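# Lift feed hopper off grinder inlet, set on bench

## Task

Remove the feed hopper from the grinder's inlet, set it down on the bench next to the grinder, and release it so neither gripper is holding it at the end.

## Robot and tools

Robot: two arms, left_arm and right_arm, each ending in a parallel two-finger gripper. The fingers extend along the gripper's own +z axis and close along its y axis. The reported hand position is the point between the finger pads, roughly 1 cm short of the fingertips.

Frames: result lines give each gripper's position (metres) and orientation (quaternion w,x,y,z) in one scene frame. Origin sits on the table surface midway between the arms; +z is up, +x reaches out across the table, and left_arm is on the +y side. The arm names do not correspond to image left/right. Printed positions may be somewhat wrong, especially when an arm is stretched far.

The 14-number row: every motion command uses one flat list of 14 values, each between -1 and 1, covering both arms even if one stays still. Order: dx, dy, dz, rx, ry, rz, opening for left_arm, then the same seven for right_arm. The first six per arm are an offset, not a pose: they are expressed in that gripper's own axes and counted from the gripper's pose in the most recent result that reported it (if none yet, or in a later call within the same reply, from where the gripper is when the action begins). Scale: 1.0 equals 0.6 m of translation or 180 degrees of rotation; rx, ry, rz form a single rotation vector. Opening is absolute, not an offset: +1 is fully open (0.094 m apart), -1 closed. Sending all zeros does not mean pause; it steers the arm back to the reference pose.

Tools:
- execute_actions {actions, pictures}: actions is a list holding one item or none. Empty list just reports state. {"rows": [...], "steps": n} runs up to 15 control steps of 1/30 s (default 15), one row per step, the final row reused if rows run out; each row is measured from the same reference pose, not from the preceding row. {"steps": n} alone is a wait of up to 300 steps, counted from the previous result so thinking time is included. pictures (boolean) chooses whether camera images come back; they do by default. A rejected call sends nothing.
- move {target, speed}: target is one 14-number row as above; each gripper follows a straight line toward its offset goal, all arms finishing together, lasting 0.5 to 10 s (cut off at 10 s). speed is the path's top speed in m/s, 0.002 to 0.5, default 0.25; rotation is capped at twice that in rad/s. The opening is sent at the start. Paths ignore obstacles and the other arm. The result adds a move: line with the outcome (done, off_target, moving, held, fault), which limits applied (paced = clipped pose, held = a check blocked steps, after which the arm may jump fast), and each gripper's remaining distance to its goal. No per-step readings.
- wait {seconds}: 0 to 10 s, sends nothing new; returns a normal result.
- zoom_image {camera, region}: enlarges part of the latest image from cam_high, cam_low, cam_left_wrist or cam_right_wrist (each 504x504); region [x0, y0, x1, y1] in pixels from the top-left, at most 504 by 504.
- finished_scene {scene}: closes the current scene by number (1 or 2) and grades it; irreversible. Replying without any tool call also ends things.

Control behaviour: each step the commanded pose is limited to 70 mm and 16 degrees from the measured pose, then solved by damped inverse kinematics, favouring position over orientation. Distant goals may need several actions; after an action the arm only continues to its last clipped pose, so check the result and send the remainder. Arms tend to end a centimetre or more low, and repeated zero offsets let them sag further; to hold an arm in place, send the correction back to the desired pose in the first call of a reply and zeros afterwards, raising the aim if it still droops. Elbows cannot fully straighten. Joint limits (rad): waist ±2.880, shoulder 0 to 3.142, elbow 0 to 3.019, wrist pitch -1.693 to 1.571, wrist yaw ±1.571, wrist roll ±2.094.

Result lines: left_arm: ... | right_arm: ... poses; grip_measured is the finger opening on the command scale (last Joint positions entry gives metres; each gripper may read up to ~1 mm off). Hand target shows where the controller is currently driving each gripper. pose unreachable means the clearance check altered or blocked that arm's command; HELD marks steps where a row was not fully sent. FAULT means an arm stopped; MOTOR HOT warns from 85 °C, and at 100 °C an OVER-TEMPERATURE FAULT drops that arm and its load, so avoid holding loads longer than needed.

Gripping: to hold something, command an opening below grip_measured, about 0.03 less for a firm hold, less difference for a gentle one. Finger force tops out near 50-62 N per pad, less on thin parts under ~2 mm, with a brief spike on first contact.

The simulation keeps running while you think; replies cost time, so be concise. Occasional external tugs on held parts or pushes on loose items can happen.

Avoid: dropping or knocking anything off the table (task failure), collisions or hard pressing between the arms (can end the scene), fast impacts, slams and hard shoves. Contact force rises with speed and with how far the target lies beyond the contact point. A usual approach: look, open, descend onto the hopper, close, lift it clear of the inlet, carry it over the bench, lower gently, open, and back away before calling finished_scene.

Each tool is called after "Request:" as name(argument=value, ...) on one line, values as JSON.

## Session

Request:
execute_actions(actions=[])

Scene clock: 0.00 s of 6320.00 s.
left_arm: end_effector_position=(+0.6526, +0.6921, +0.3717) grip_measured=+1.000 end_effector_quat_wxyz=(+0.095, +0.246, +0.713, +0.650) | right_arm: end_effector_position=(+0.5566, -0.1032, +0.3354) grip_measured=+1.000 end_effector_quat_wxyz=(+0.488, -0.319, +0.745, +0.324)
Joint positions: left_arm=[ 0.189  1.673  1.431  0.059 -0.712  1.638  0.094] | right_arm=[ 0.018  1.458  1.213 -0.205 -0.764 -0.141  0.094]
Joint velocities: left_arm=[-0.024 -0.005 -0.022  0.002 -0.007 -0.022  0.   ] | right_arm=[-0.005 -0.005 -0.007 -0.002 -0.037 -0.066  0.   ]
Motor temperatures (°C, as the motors report them): left_arm=[22 24 24 23 22 23] | right_arm=[24 23 21 21 23 22]
Hand target (left_arm): +0.656, +0.693, +0.387; +0.103, +0.237, +0.708, +0.657
Hand target (right_arm): +0.561, -0.102, +0.354; +0.502, -0.323, +0.735, +0.321

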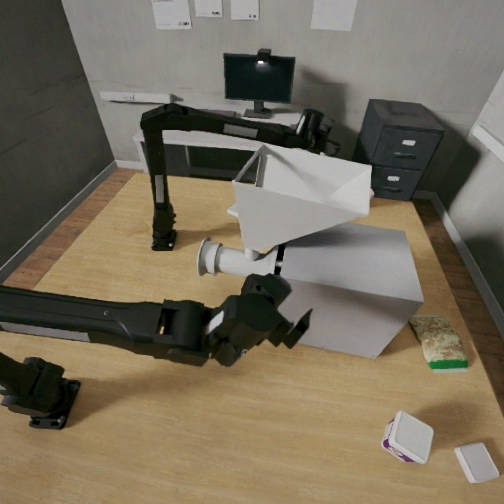

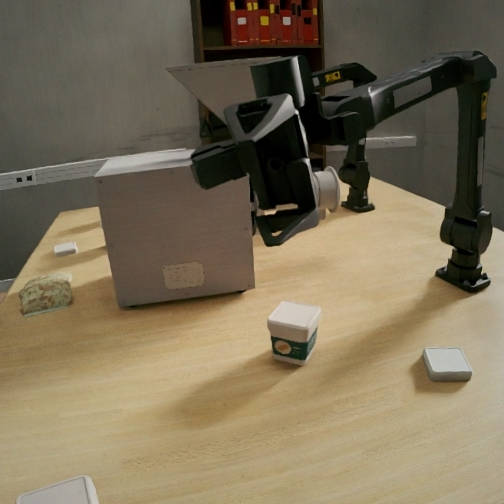

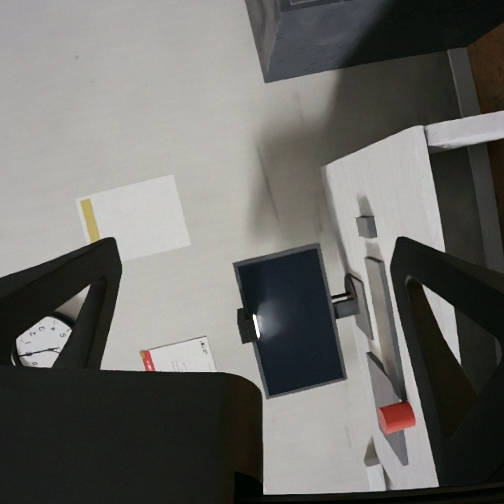

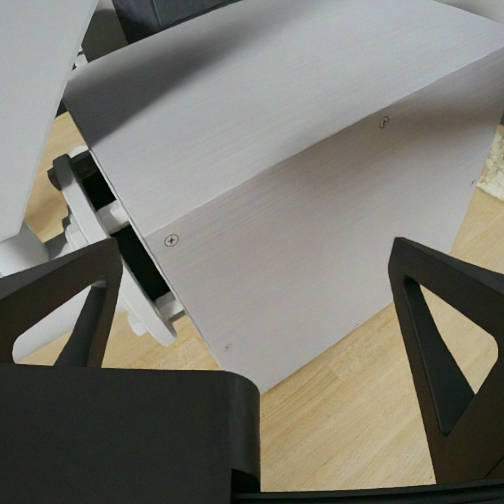

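Request:
zoom_image(camera="cam_high", region=[170, 120, 430, 380])

Request:
zoom_image(camera="cam_low", region=[90, 40, 390, 320])

Region (170, 120, 430, 380) of cam_high's 504x504 image, scaled by 1.938, with more detail than that image has.

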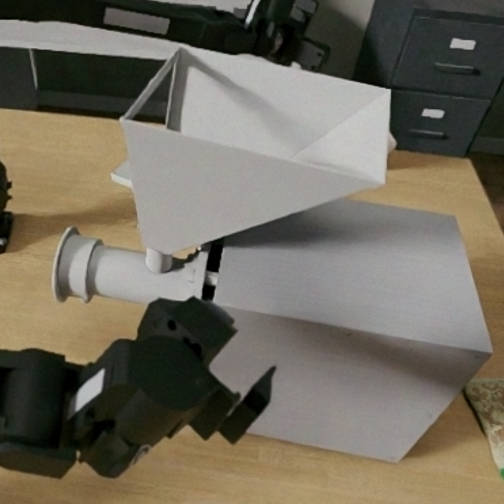

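Region (90, 40, 390, 320) of cam_low's 504x504 image, scaled by 1.680, with more detail than that image has; it fills the top 470 rows of this view, and the rest is white.

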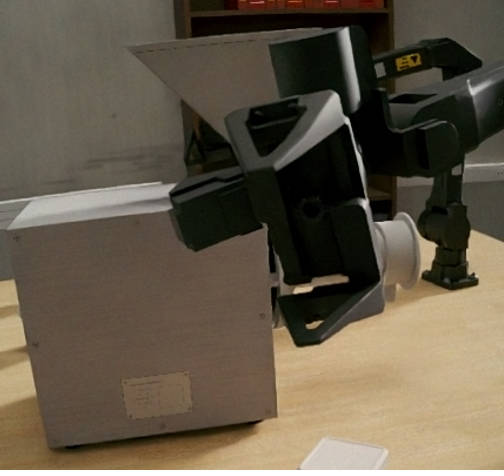

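Request:
move(target=[0.463,-0.16,-0.508,0,-0.25,0,1,-0.173,0.367,-0.348,0,0,0,1])

Scene clock: 25.40 s of 6320.00 s.
left_arm: end_effector_position=(+0.2532, +0.5551, +0.3664) grip_measured=+1.000 end_effector_quat_wxyz=(+0.362, +0.474, +0.617, +0.513) | right_arm: end_effector_position=(+0.3059, -0.1292, +0.5083) grip_measured=+1.000 end_effector_quat_wxyz=(+0.482, -0.321, +0.749, +0.320)
Joint positions: left_arm=[ 1.103  0.541  0.662 -0.497  0.953  1.923  0.094] | right_arm=[ 0.097  0.819  1.203 -0.825 -0.689 -0.111  0.094]
Joint velocities: left_arm=[ 0.005 -0.005  0.007 -0.002 -0.066 -0.007  0.   ] | right_arm=[-0.005 -0.005  0.002 -0.022 -0.007  0.066  0.   ]
Motor temperatures (°C, as the motors report them): left_arm=[22 25 30 23 22 23] | right_arm=[24 25 27 21 23 22]
Hand target (left_arm): +0.253, +0.556, +0.369; +0.361, +0.476, +0.618, +0.511
Hand target (right_arm): +0.303, -0.128, +0.526; +0.488, -0.320, +0.745, +0.323
Off the commanded pose (left_arm): 0.006 m, 1 deg.
Off the commanded pose (right_arm): 0.028 m, 1 deg.
After step 90, 20.03 s passed at rest.
move: off_target (right_arm)

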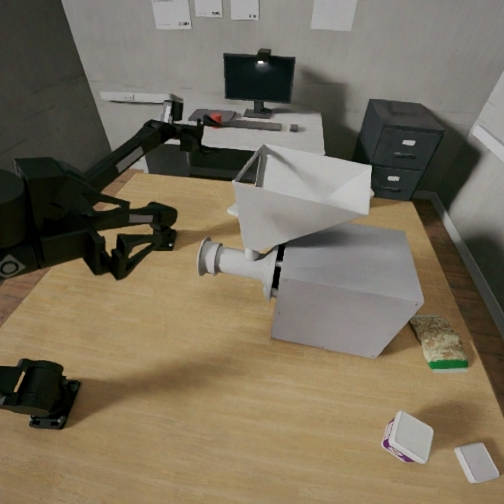

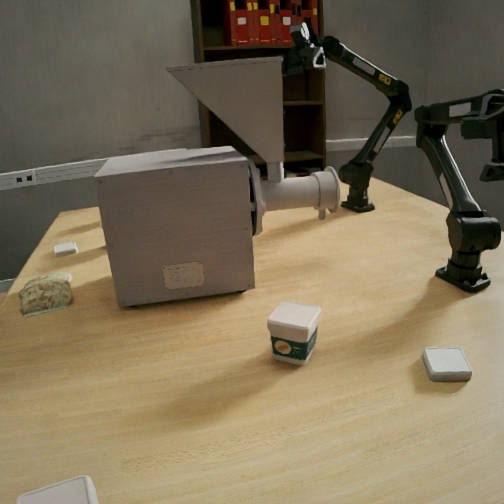

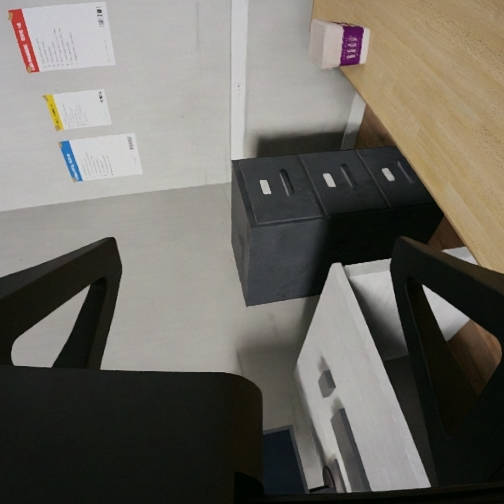

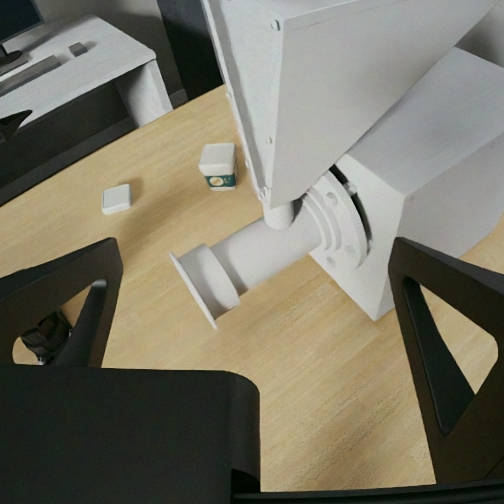

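Request:
move(target=[0,0,0,0,0,0,1,-0.213,0.083,0.164,0.282,0.080,0.103,1], speed=0.2)

Scene clock: 71.67 s of 6320.00 s.
left_arm: end_effector_position=(+0.2532, +0.5551, +0.3663) grip_measured=+1.000 end_effector_quat_wxyz=(+0.361, +0.475, +0.617, +0.514) | right_arm: end_effector_position=(+0.3527, +0.0043, +0.5970) grip_measured=+1.000 end_effector_quat_wxyz=(+0.434, -0.017, +0.901, -0.018)
Joint positions: left_arm=[ 1.103  0.541  0.662 -0.497  0.953  1.926  0.094] | right_arm=[ 0.813  1.528  2.253 -1.693  0.713  0.7    0.094]
Joint velocities: left_arm=[ 0.005 -0.005 -0.012  0.017  0.007 -0.051  0.   ] | right_arm=[ 0.005 -0.005  0.007 -0.002  0.022 -0.007  0.   ]
Motor temperatures (°C, as the motors report them): left_arm=[22 24 31 23 23 23] | right_arm=[24 24 30 21 23 22]
Hand target (left_arm): +0.253, +0.555, +0.366; +0.361, +0.474, +0.617, +0.513
Hand target (right_arm): +0.350, +0.003, +0.609; +0.440, -0.007, +0.898, -0.007
Off the commanded pose (left_arm): 0.000 m, 0 deg.
Off the commanded pose (right_arm): 0.010 m, 3 deg.
joint sent to its limit (right arm) — the command would take joint 4 (wrist pitch) past its lower limit, so that joint was sent only as far as its limit.
After step 90, 40.17 s passed at rest.
move: off_target (right_arm)

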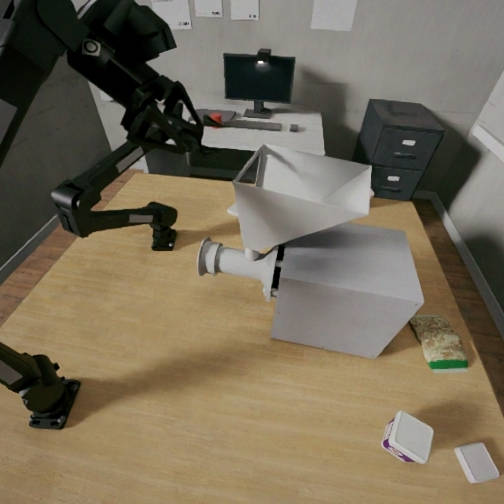

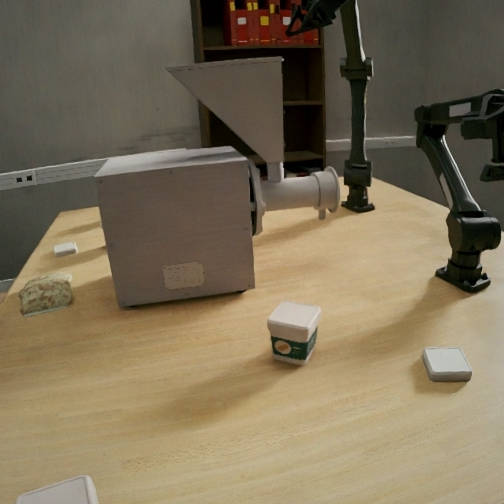

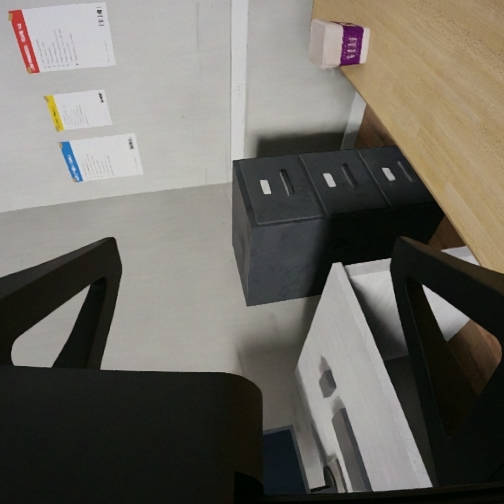

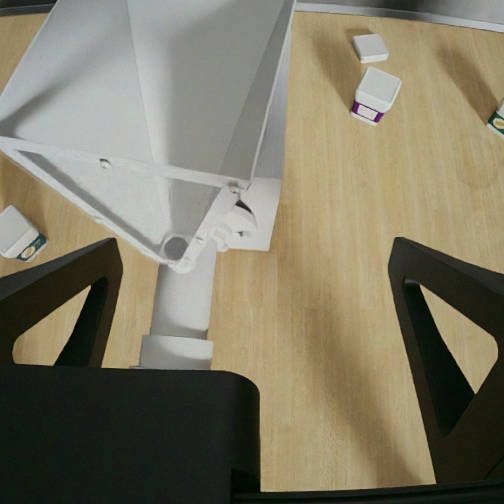

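Request:
zoom_image(camera="cam_right_wrist", region=[0, 60, 300, 300])

Request:
zoom_image(camera="cam_low", region=[150, 0, 370, 230])

Region (0, 60, 300, 300) of cam_right_wrist's 504x504 image, scaled by 1.680, with more detail than that image has; it fills the top 403 rows of this view, and the rest is white.

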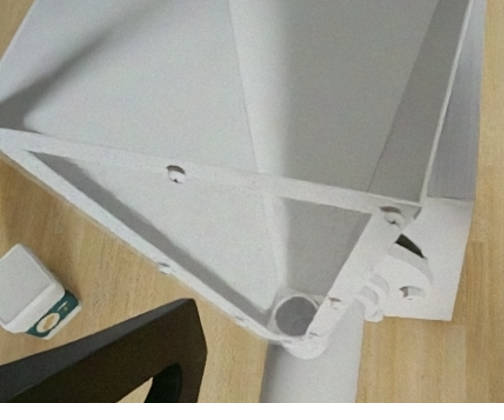

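Region (150, 0, 370, 230) of cam_low's 504x504 image, scaled by 2.191, with more detail than that image has; it fills the left 482 columns of this view, and the rest is white.

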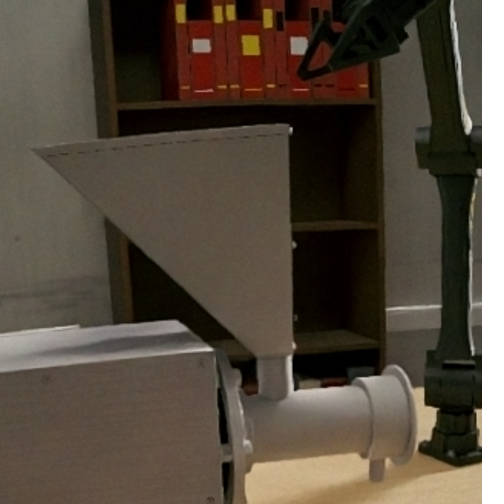

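Request:
move(target=[0,0,0,0,0,0,1,-0.115,0.107,0.128,-0.348,-0.004,-0.269,1], speed=0.2)

Scene clock: 97.80 s of 6320.00 s.
left_arm: end_effector_position=(+0.2532, +0.5551, +0.3663) grip_measured=+1.000 end_effector_quat_wxyz=(+0.361, +0.475, +0.617, +0.514) | right_arm: end_effector_position=(+0.4564, +0.0738, +0.5915) grip_measured=+1.000 end_effector_quat_wxyz=(+0.338, -0.559, +0.701, +0.286)
Joint positions: left_arm=[ 1.103  0.541  0.662 -0.497  0.953  1.926  0.094] | right_arm=[ 0.384  1.902  2.744 -1.693 -0.63  -0.562  0.094]
Joint velocities: left_arm=[-0.005  0.015 -0.007 -0.012 -0.095 -0.007  0.   ] | right_arm=[-0.005 -0.005  0.007  0.002 -0.037 -0.007  0.   ]
Motor temperatures (°C, as the motors report them): left_arm=[22 24 31 23 23 23] | right_arm=[24 25 29 21 23 22]
Hand target (left_arm): +0.253, +0.555, +0.366; +0.361, +0.475, +0.617, +0.514
Hand target (right_arm): +0.456, +0.071, +0.598; +0.346, -0.564, +0.694, +0.283
Off the commanded pose (left_arm): 0.000 m, 0 deg.
Off the commanded pose (right_arm): 0.009 m, 4 deg.
joint sent to its limit (right arm) — the command would take joint 4 (wrist pitch) past its lower limit, so that joint was sent only as far as its limit.
After step 90, 19.07 s passed at rest.
move: off_target (right_arm)

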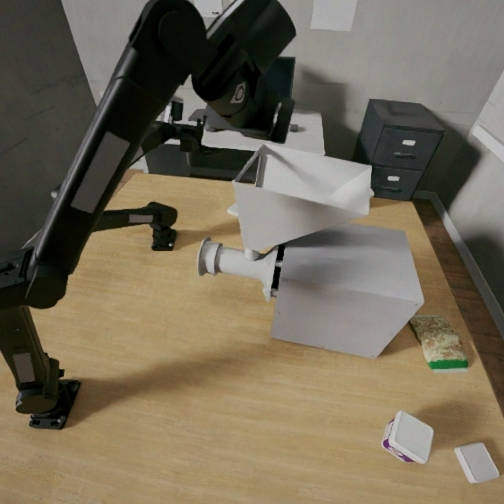

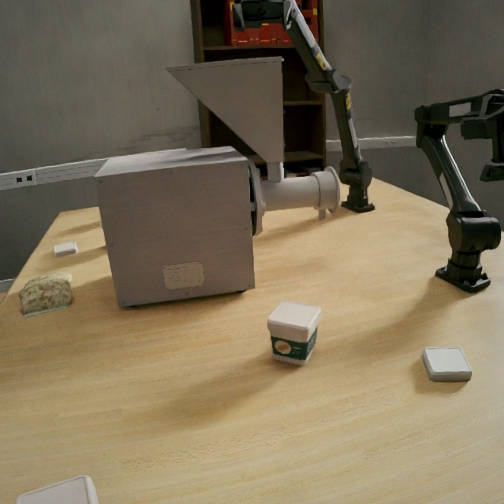

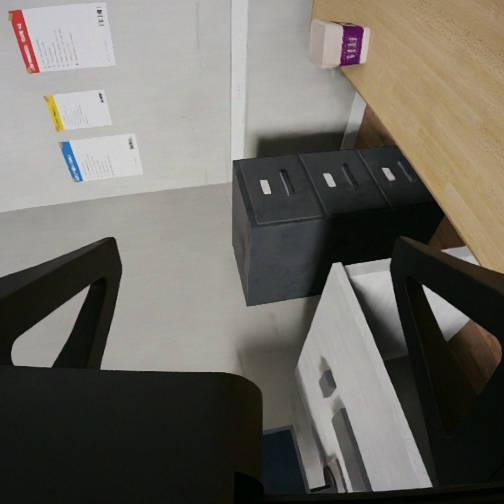

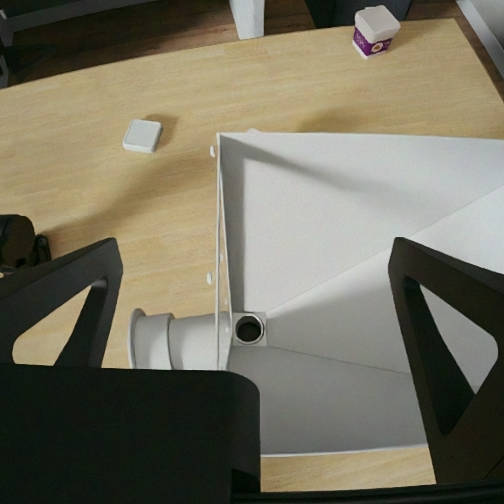

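Request:
move(target=[0,0,0,0,0,0,1,0.043,0.048,0.053,0,0,0,1], speed=0.1)

Scene clock: 109.40 s of 6320.00 s.
left_arm: end_effector_position=(+0.2532, +0.5551, +0.3663) grip_measured=+1.000 end_effector_quat_wxyz=(+0.361, +0.475, +0.617, +0.514) | right_arm: end_effector_position=(+0.4328, +0.0911, +0.5358) grip_measured=+1.000 end_effector_quat_wxyz=(+0.321, -0.563, +0.706, +0.285)
Joint positions: left_arm=[ 1.103  0.541  0.662 -0.497  0.953  1.926  0.094] | right_arm=[ 0.438  1.69   2.249 -1.426 -0.594 -0.529  0.094]
Joint velocities: left_arm=[-0.015 -0.024  0.012  0.012 -0.007  0.022  0.   ] | right_arm=[-0.005  0.005 -0.002 -0.002  0.022 -0.007  0.   ]
Motor temperatures (°C, as the motors report them): left_arm=[22 24 31 23 23 23] | right_arm=[24 25 29 21 23 22]
Hand target (left_arm): +0.253, +0.555, +0.366; +0.361, +0.475, +0.617, +0.514
Hand target (right_arm): +0.429, +0.089, +0.551; +0.338, -0.559, +0.701, +0.285
Off the commanded pose (left_arm): 0.000 m, 0 deg.
Off the commanded pose (right_arm): 0.017 m, 2 deg.
After step 90, 7.53 s passed at rest.
move: off_target (right_arm)

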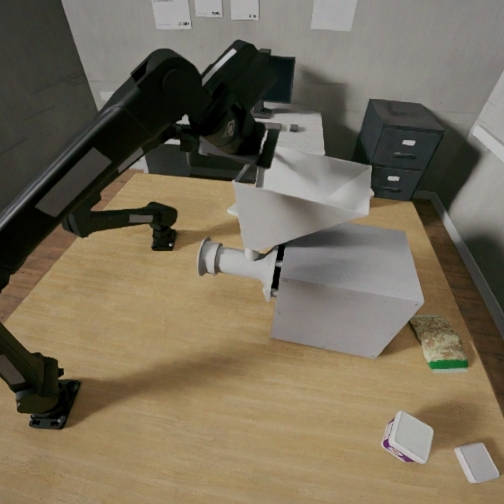

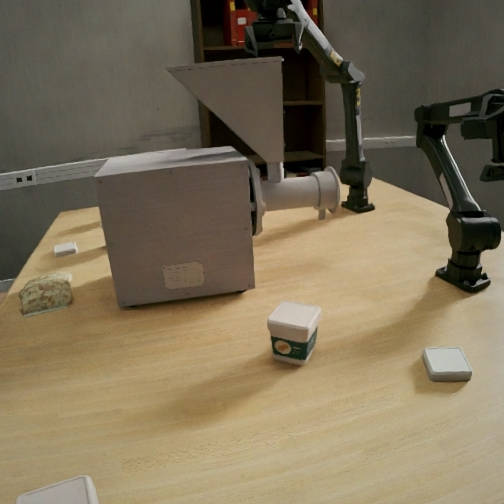

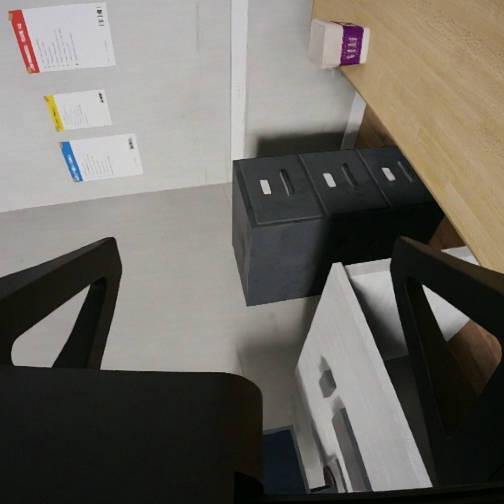

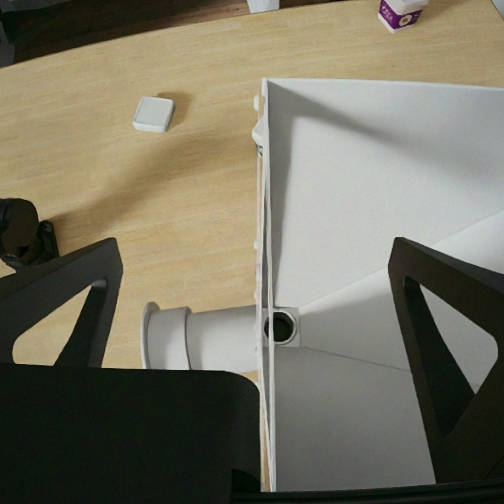

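Request:
zoom_image(camera="cam_right_wrist", region=[190, 70, 350, 400])

Request:
zoom_image(camera="cam_high", region=[200, 100, 330, 230])

Region (190, 70, 350, 400) of cam_right_wrist's 504x504 image, scaled by 1.527, with more detail than that image has; it fills the left 244 columns of this view, and the rest is white.

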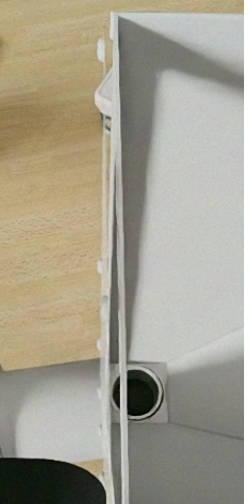

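Region (200, 100, 330, 230) of cam_high's 504x504 image, scaled by 3.877, with more detail than that image has.

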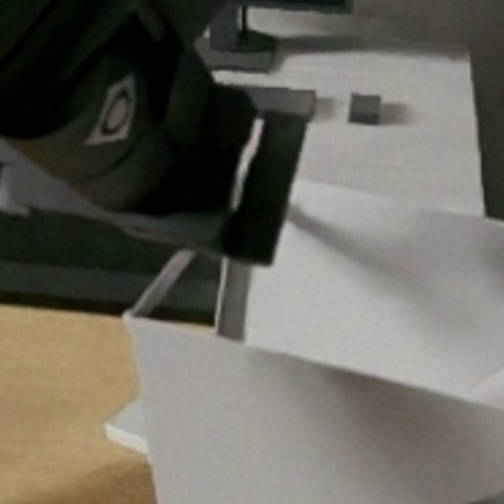

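Request:
move(target=[0,0,0,0,0,0,1,0.032,-0.006,0.013,0,0,0,-0.2], speed=0.05)

Scene clock: 128.43 s of 6320.00 s.
left_arm: end_effector_position=(+0.2532, +0.5551, +0.3663) grip_measured=+1.000 end_effector_quat_wxyz=(+0.361, +0.475, +0.617, +0.514) | right_arm: end_effector_position=(+0.4362, +0.0898, +0.4990) grip_measured=-0.198 end_effector_quat_wxyz=(+0.297, -0.559, +0.718, +0.289)
Joint positions: left_arm=[ 1.103  0.541  0.662 -0.497  0.953  1.926  0.094] | right_arm=[ 0.432  1.671  2.133 -1.383 -0.601 -0.529  0.038]
Joint velocities: left_arm=[-0.015 -0.005  0.012  0.007  0.066  0.007  0.   ] | right_arm=[-0.015 -0.005  0.007  0.037  0.007  0.037 -0.001]
Motor temperatures (°C, as the motors report them): left_arm=[22 24 31 23 23 23] | right_arm=[24 26 28 21 23 22]
Hand target (left_arm): +0.253, +0.555, +0.366; +0.361, +0.475, +0.617, +0.514
Hand target (right_arm): +0.435, +0.085, +0.515; +0.320, -0.563, +0.706, +0.285
Off the commanded pose (left_arm): 0.000 m, 0 deg.
Off the commanded pose (right_arm): 0.018 m, 3 deg.
After step 90, 15.30 s passed at rest.
move: off_target (right_arm)

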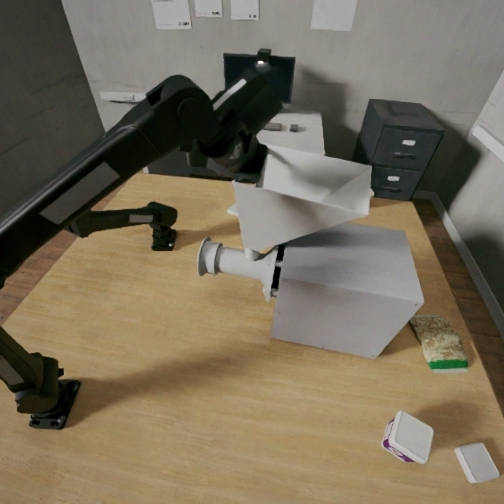

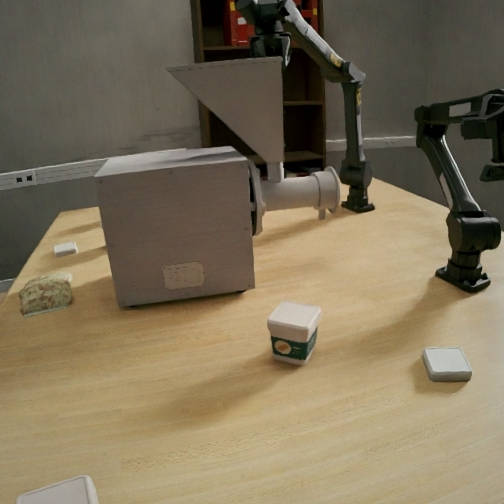

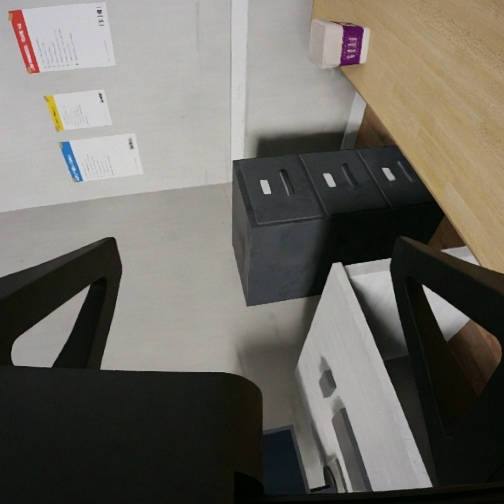

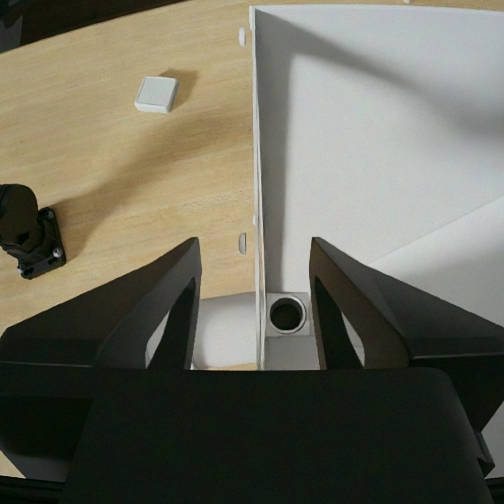

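Request:
move(target=[0,0,0,0,0,0,1,0.017,0.002,-0.004,0.012,-0.011,-0.033,-0.5], speed=0.03)

Scene clock: 139.67 s of 6320.00 s.
left_arm: end_effector_position=(+0.2532, +0.5551, +0.3663) grip_measured=+1.000 end_effector_quat_wxyz=(+0.361, +0.475, +0.617, +0.514) | right_arm: end_effector_position=(+0.4293, +0.0851, +0.4988) grip_measured=-0.498 end_effector_quat_wxyz=(+0.334, -0.582, +0.688, +0.277)
Joint positions: left_arm=[ 1.103  0.541  0.662 -0.497  0.953  1.926  0.094] | right_arm=[ 0.432  1.601  2.019 -1.275 -0.6   -0.587  0.024]
Joint velocities: left_arm=[-0.024 -0.024 -0.012 -0.002 -0.022 -0.007  0.   ] | right_arm=[-0.005 -0.005  0.007 -0.007 -0.022 -0.037 -0.001]
Motor temperatures (°C, as the motors report them): left_arm=[22 24 32 23 23 23] | right_arm=[24 26 28 22 23 22]
Hand target (left_arm): +0.253, +0.555, +0.366; +0.361, +0.475, +0.617, +0.514
Hand target (right_arm): +0.433, +0.082, +0.493; +0.334, -0.585, +0.688, +0.270
Off the commanded pose (left_arm): 0.000 m, 0 deg.
Off the commanded pose (right_arm): 0.007 m, 1 deg.
After step 90, 6.10 s passed at rest.
move: done

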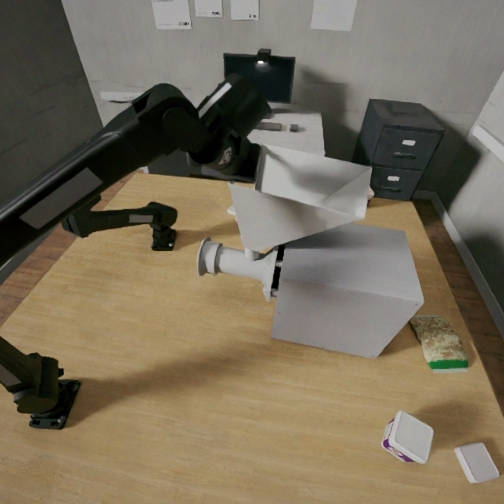

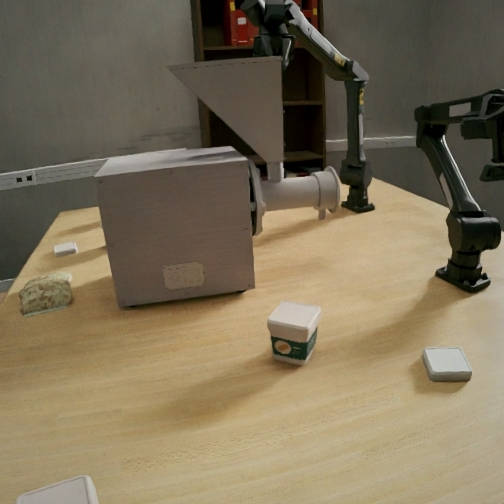

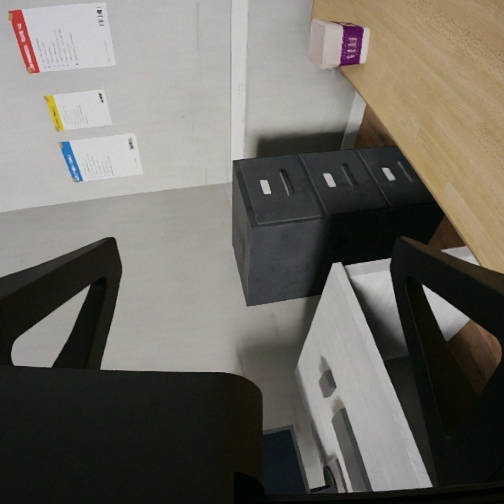

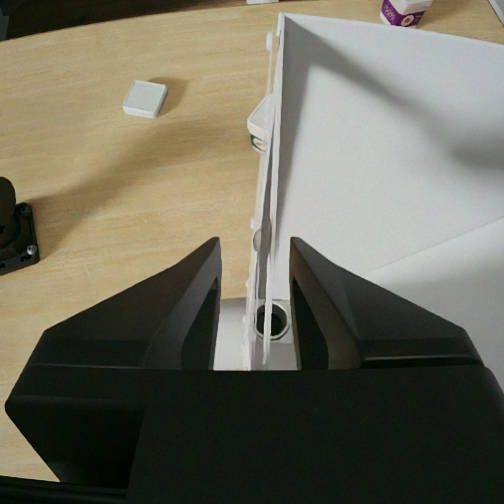

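Request:
move(target=[0,0,0,0,0,0,1,0.013,-0.005,-0.017,0.0115,0.052,0.014,-0.5], speed=0.04)

Scene clock: 155.53 s of 6320.00 s.
left_arm: end_effector_position=(+0.2532, +0.5551, +0.3663) grip_measured=+1.000 end_effector_quat_wxyz=(+0.361, +0.475, +0.617, +0.514) | right_arm: end_effector_position=(+0.4266, +0.0672, +0.4944) grip_measured=-0.498 end_effector_quat_wxyz=(+0.280, -0.576, +0.734, +0.225)
Joint positions: left_arm=[ 1.103  0.541  0.662 -0.497  0.953  1.926  0.094] | right_arm=[ 0.441  1.646  2.139 -1.478 -0.472 -0.589  0.024]
Joint velocities: left_arm=[ 0.005  0.005 -0.012 -0.012  0.007 -0.037  0.   ] | right_arm=[ 0.005 -0.024  0.012 -0.002  0.051  0.022  0.   ]
Motor temperatures (°C, as the motors report them): left_arm=[22 24 32 23 23 23] | right_arm=[24 26 28 21 23 22]
Hand target (left_arm): +0.253, +0.555, +0.366; +0.361, +0.475, +0.617, +0.514
Hand target (right_arm): +0.430, +0.071, +0.499; +0.282, -0.581, +0.730, +0.222
Off the commanded pose (left_arm): 0.000 m, 0 deg.
Off the commanded pose (right_arm): 0.007 m, 1 deg.
After step 90, 10.47 s passed at rest.
move: done

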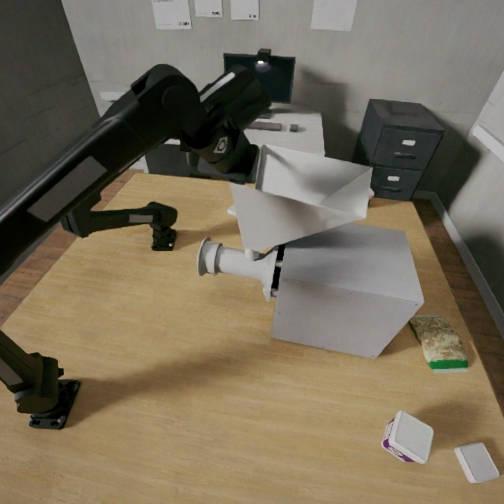

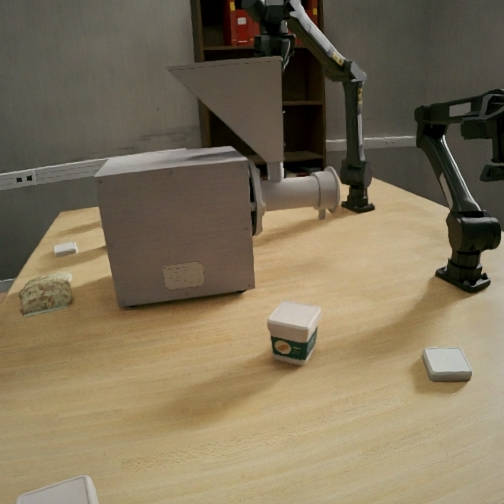

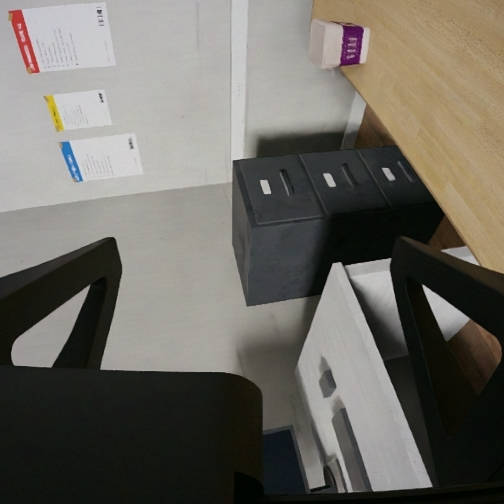

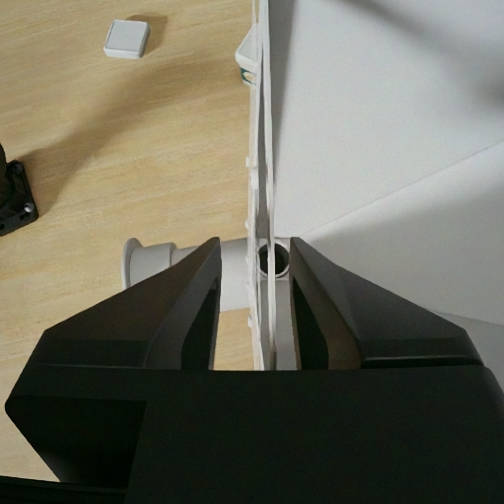

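Request:
move(target=[0,0,0,0,0,0,1,0.0,-0.007,0.03,0,0,0,-0.5], speed=0.02)

Scene clock: 158.67 s of 6320.00 s.
left_arm: end_effector_position=(+0.2532, +0.5551, +0.3663) grip_measured=+1.000 end_effector_quat_wxyz=(+0.361, +0.475, +0.617, +0.514) | right_arm: end_effector_position=(+0.4269, +0.0732, +0.4893) grip_measured=-0.498 end_effector_quat_wxyz=(+0.282, -0.579, +0.731, +0.226)
Joint positions: left_arm=[ 1.103  0.541  0.662 -0.497  0.953  1.926  0.094] | right_arm=[ 0.449  1.646  2.122 -1.454 -0.471 -0.589  0.024]
Joint velocities: left_arm=[ 0.005 -0.005 -0.007  0.007 -0.081 -0.081  0.   ] | right_arm=[ 0.005 -0.005 -0.002  0.007  0.022 -0.066 -0.   ]
Motor temperatures (°C, as the motors report them): left_arm=[22 24 32 23 23 23] | right_arm=[24 26 28 21 23 22]
Hand target (left_arm): +0.253, +0.555, +0.366; +0.361, +0.475, +0.617, +0.514
Hand target (right_arm): +0.433, +0.078, +0.481; +0.280, -0.576, +0.734, +0.225
Off the commanded pose (left_arm): 0.000 m, 0 deg.
Off the commanded pose (right_arm): 0.012 m, 1 deg.
move: off_target (right_arm)

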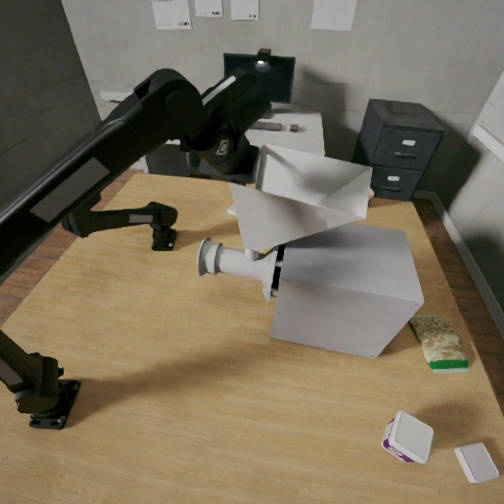

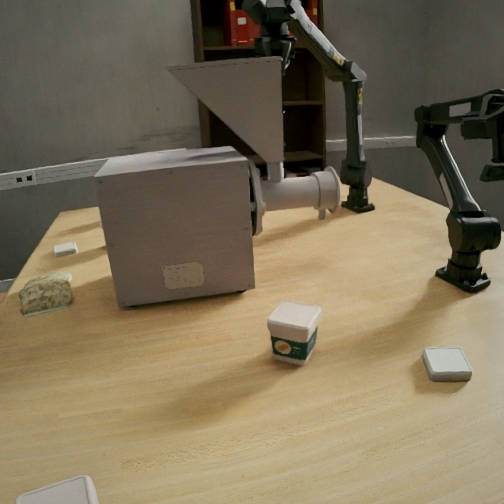

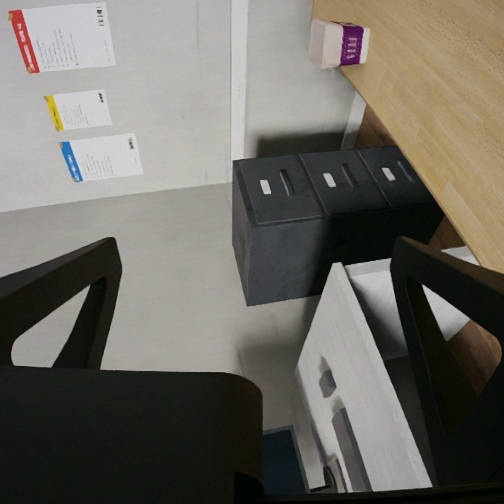

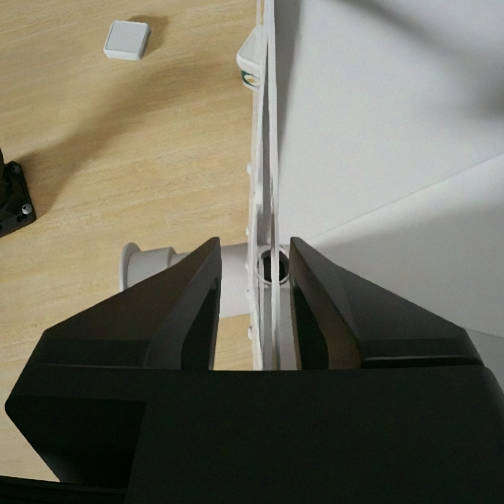

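Request:
zoom_image(camera="cam_high", region=[180, 110, 300, 230])

Request:
zoom_image(camera="cam_low", region=[230, 0, 330, 100])

Region (180, 110, 300, 230) of cam_high's 504x504 image, scaled by 4.200, with more detail than that image has.

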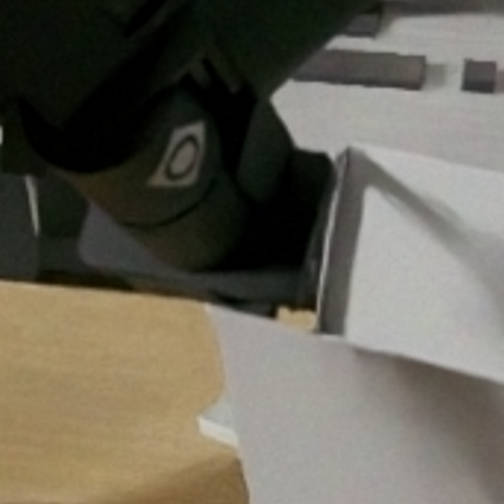

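Region (230, 0, 330, 100) of cam_low's 504x504 image, scaled by 5.040, with more detail than that image has.

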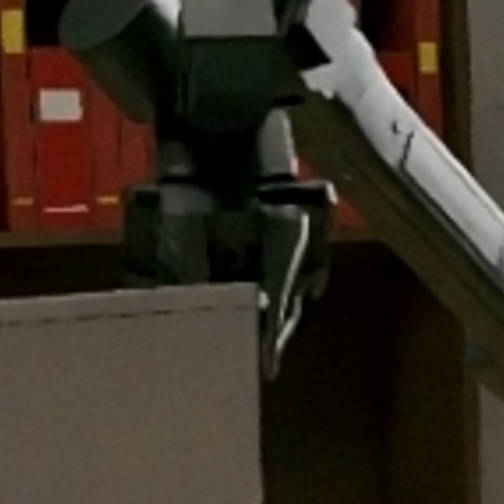

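Request:
move(target=[0,0,0,0,0,0,1,0.0,-0.012,0.0,0,0,0,-0.93], speed=0.02)

Scene clock: 165.07 s of 6320.00 s.
left_arm: end_effector_position=(+0.2532, +0.5551, +0.3663) grip_measured=+1.000 end_effector_quat_wxyz=(+0.361, +0.475, +0.617, +0.514) | right_arm: end_effector_position=(+0.4277, +0.0720, +0.4892) grip_measured=-0.920 end_effector_quat_wxyz=(+0.280, -0.573, +0.735, +0.230)
Joint positions: left_arm=[ 1.103  0.541  0.662 -0.497  0.953  1.926  0.094] | right_arm=[ 0.445  1.647  2.121 -1.456 -0.478 -0.576  0.004]
Joint velocities: left_arm=[ 0.005 -0.005 -0.007  0.007  0.051  0.022  0.   ] | right_arm=[-0.005 -0.015  0.007 -0.012  0.022 -0.007  0.001]
Motor temperatures (°C, as the motors report them): left_arm=[22 24 32 23 23 23] | right_arm=[24 26 28 21 23 22]
Hand target (left_arm): +0.253, +0.555, +0.366; +0.361, +0.475, +0.617, +0.514
Hand target (right_arm): +0.434, +0.072, +0.489; +0.282, -0.579, +0.731, +0.226
Off the commanded pose (left_arm): 0.000 m, 0 deg.
Off the commanded pose (right_arm): 0.006 m, 1 deg.
After step 90, 2.70 s passed at rest.
move: done

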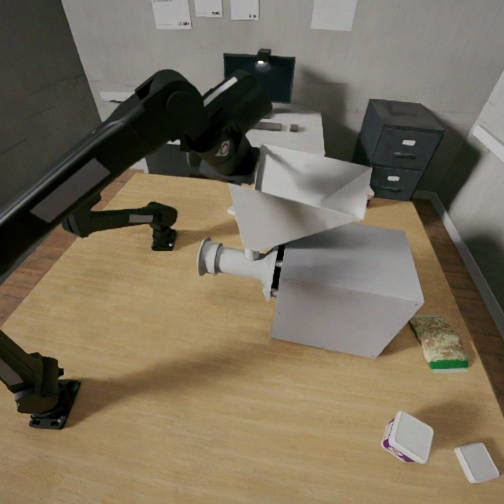

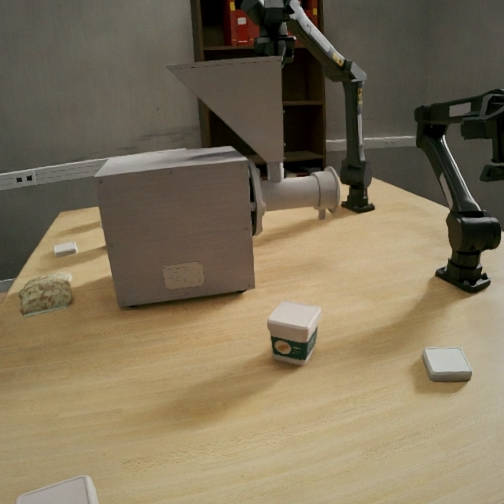

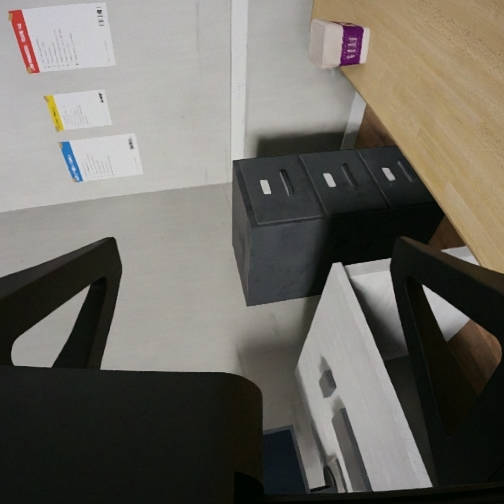

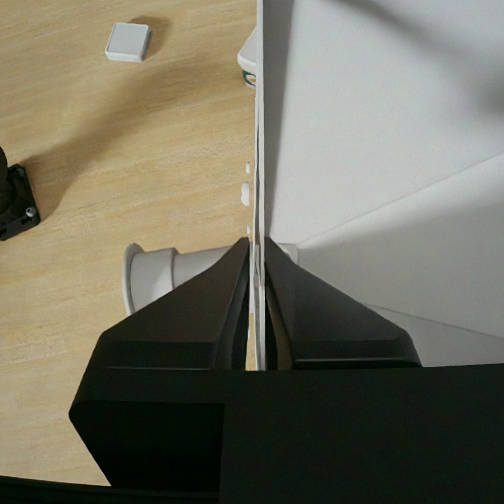

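Request:
execute_actions(actions=[{"rows":[[0,0,0,0,0,0,1,0,-0.004,0,0,0,0,-1]],"steps":15}], pictures=false)

Request:
move(target=[0,0,0,0,0,0,1,-0.056,-0.002,-0.061,0,0,0,-1], speed=0.03)

Scene clock: 167.90 s of 6320.00 s.
left_arm: end_effector_position=(+0.2532, +0.5551, +0.3663) grip_measured=+1.000 end_effector_quat_wxyz=(+0.361, +0.475, +0.617, +0.514) | right_arm: end_effector_position=(+0.4263, +0.0719, +0.4889) grip_measured=-0.942 end_effector_quat_wxyz=(+0.275, -0.567, +0.740, +0.235)
Joint positions: left_arm=[ 1.103  0.541  0.662 -0.497  0.953  1.926  0.094] | right_arm=[ 0.445  1.647  2.121 -1.461 -0.484 -0.56   0.003]
Joint velocities: left_arm=[-0.005 -0.005  0.007 -0.002 -0.022 -0.022  0.   ] | right_arm=[-0.005 -0.015  0.017 -0.007  0.007  0.037 -0.   ]
Motor temperatures (°C, as the motors report them): left_arm=[22 24 32 23 23 23] | right_arm=[24 26 29 21 23 22]
Hand target (left_arm): +0.253, +0.555, +0.366; +0.361, +0.475, +0.617, +0.514
Hand target (right_arm): +0.430, +0.071, +0.489; +0.280, -0.573, +0.735, +0.230
Off the commanded pose (left_arm): 0.000 m, 0 deg.
Off the commanded pose (right_arm): 0.004 m, 1 deg.
Steps of this call (steps 1 to 70: nothing new was sent; steps 71 to 85: all 15 steps of this action). Readings (end_effector_position):
71: left_arm (+0.2532, +0.5551, +0.3663) | right_arm (+0.4271, +0.0722, +0.4894)
72: left_arm (+0.2532, +0.5551, +0.3663) | right_arm (+0.4263, +0.0720, +0.4888)
74: left_arm (+0.2532, +0.5551, +0.3663) | right_arm (+0.4261, +0.0721, +0.4889)
78: left_arm (+0.2532, +0.5551, +0.3663) | right_arm (+0.4263, +0.0719, +0.4889)
85: the state above

Scene clock: 170.03 s of 6320.00 s.
left_arm: end_effector_position=(+0.2532, +0.5551, +0.3663) grip_measured=+1.000 end_effector_quat_wxyz=(+0.361, +0.475, +0.617, +0.514) | right_arm: end_effector_position=(+0.4314, +0.0786, +0.4923) grip_measured=-0.944 end_effector_quat_wxyz=(+0.236, -0.577, +0.745, +0.235)
Joint positions: left_arm=[ 1.103  0.541  0.662 -0.497  0.953  1.926  0.094] | right_arm=[ 0.449  1.759  2.314 -1.631 -0.486 -0.589  0.003]
Joint velocities: left_arm=[-0.015 -0.024 -0.002 -0.017 -0.066  0.007  0.   ] | right_arm=[ 0.005  0.005 -0.007 -0.032 -0.081 -0.051 -0.   ]
Motor temperatures (°C, as the motors report them): left_arm=[22 24 32 23 23 23] | right_arm=[24 26 29 21 23 22]
Hand target (left_arm): +0.253, +0.555, +0.366; +0.361, +0.475, +0.617, +0.514
Hand target (right_arm): +0.426, +0.069, +0.537; +0.276, -0.567, +0.739, +0.236
Off the commanded pose (left_arm): 0.000 m, 0 deg.
Off the commanded pose (right_arm): 0.047 m, 5 deg.
move: off_target (right_arm)

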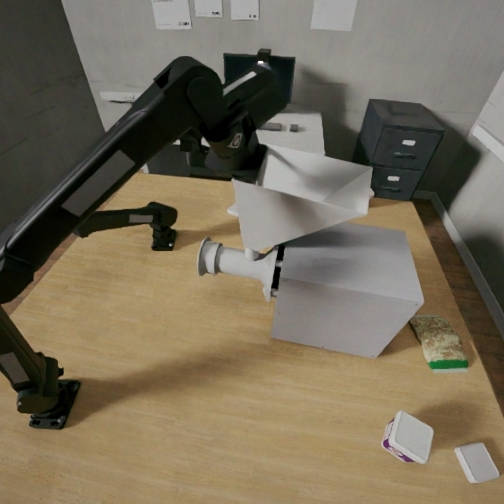

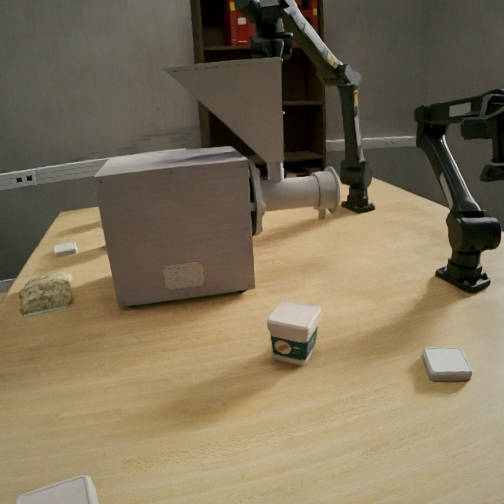

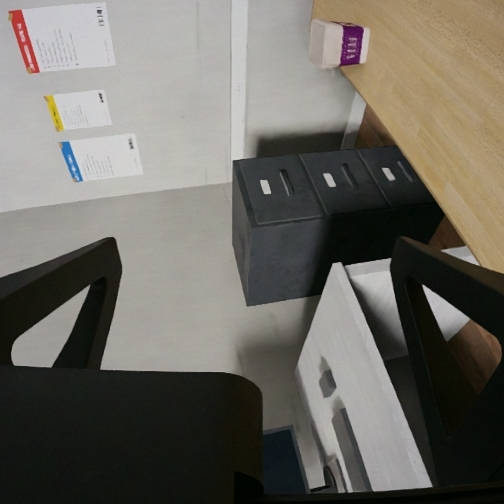

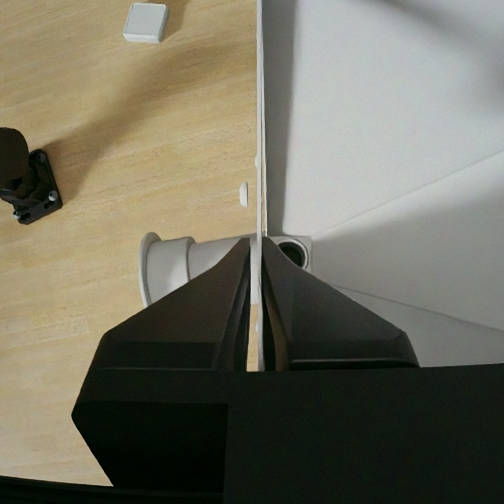

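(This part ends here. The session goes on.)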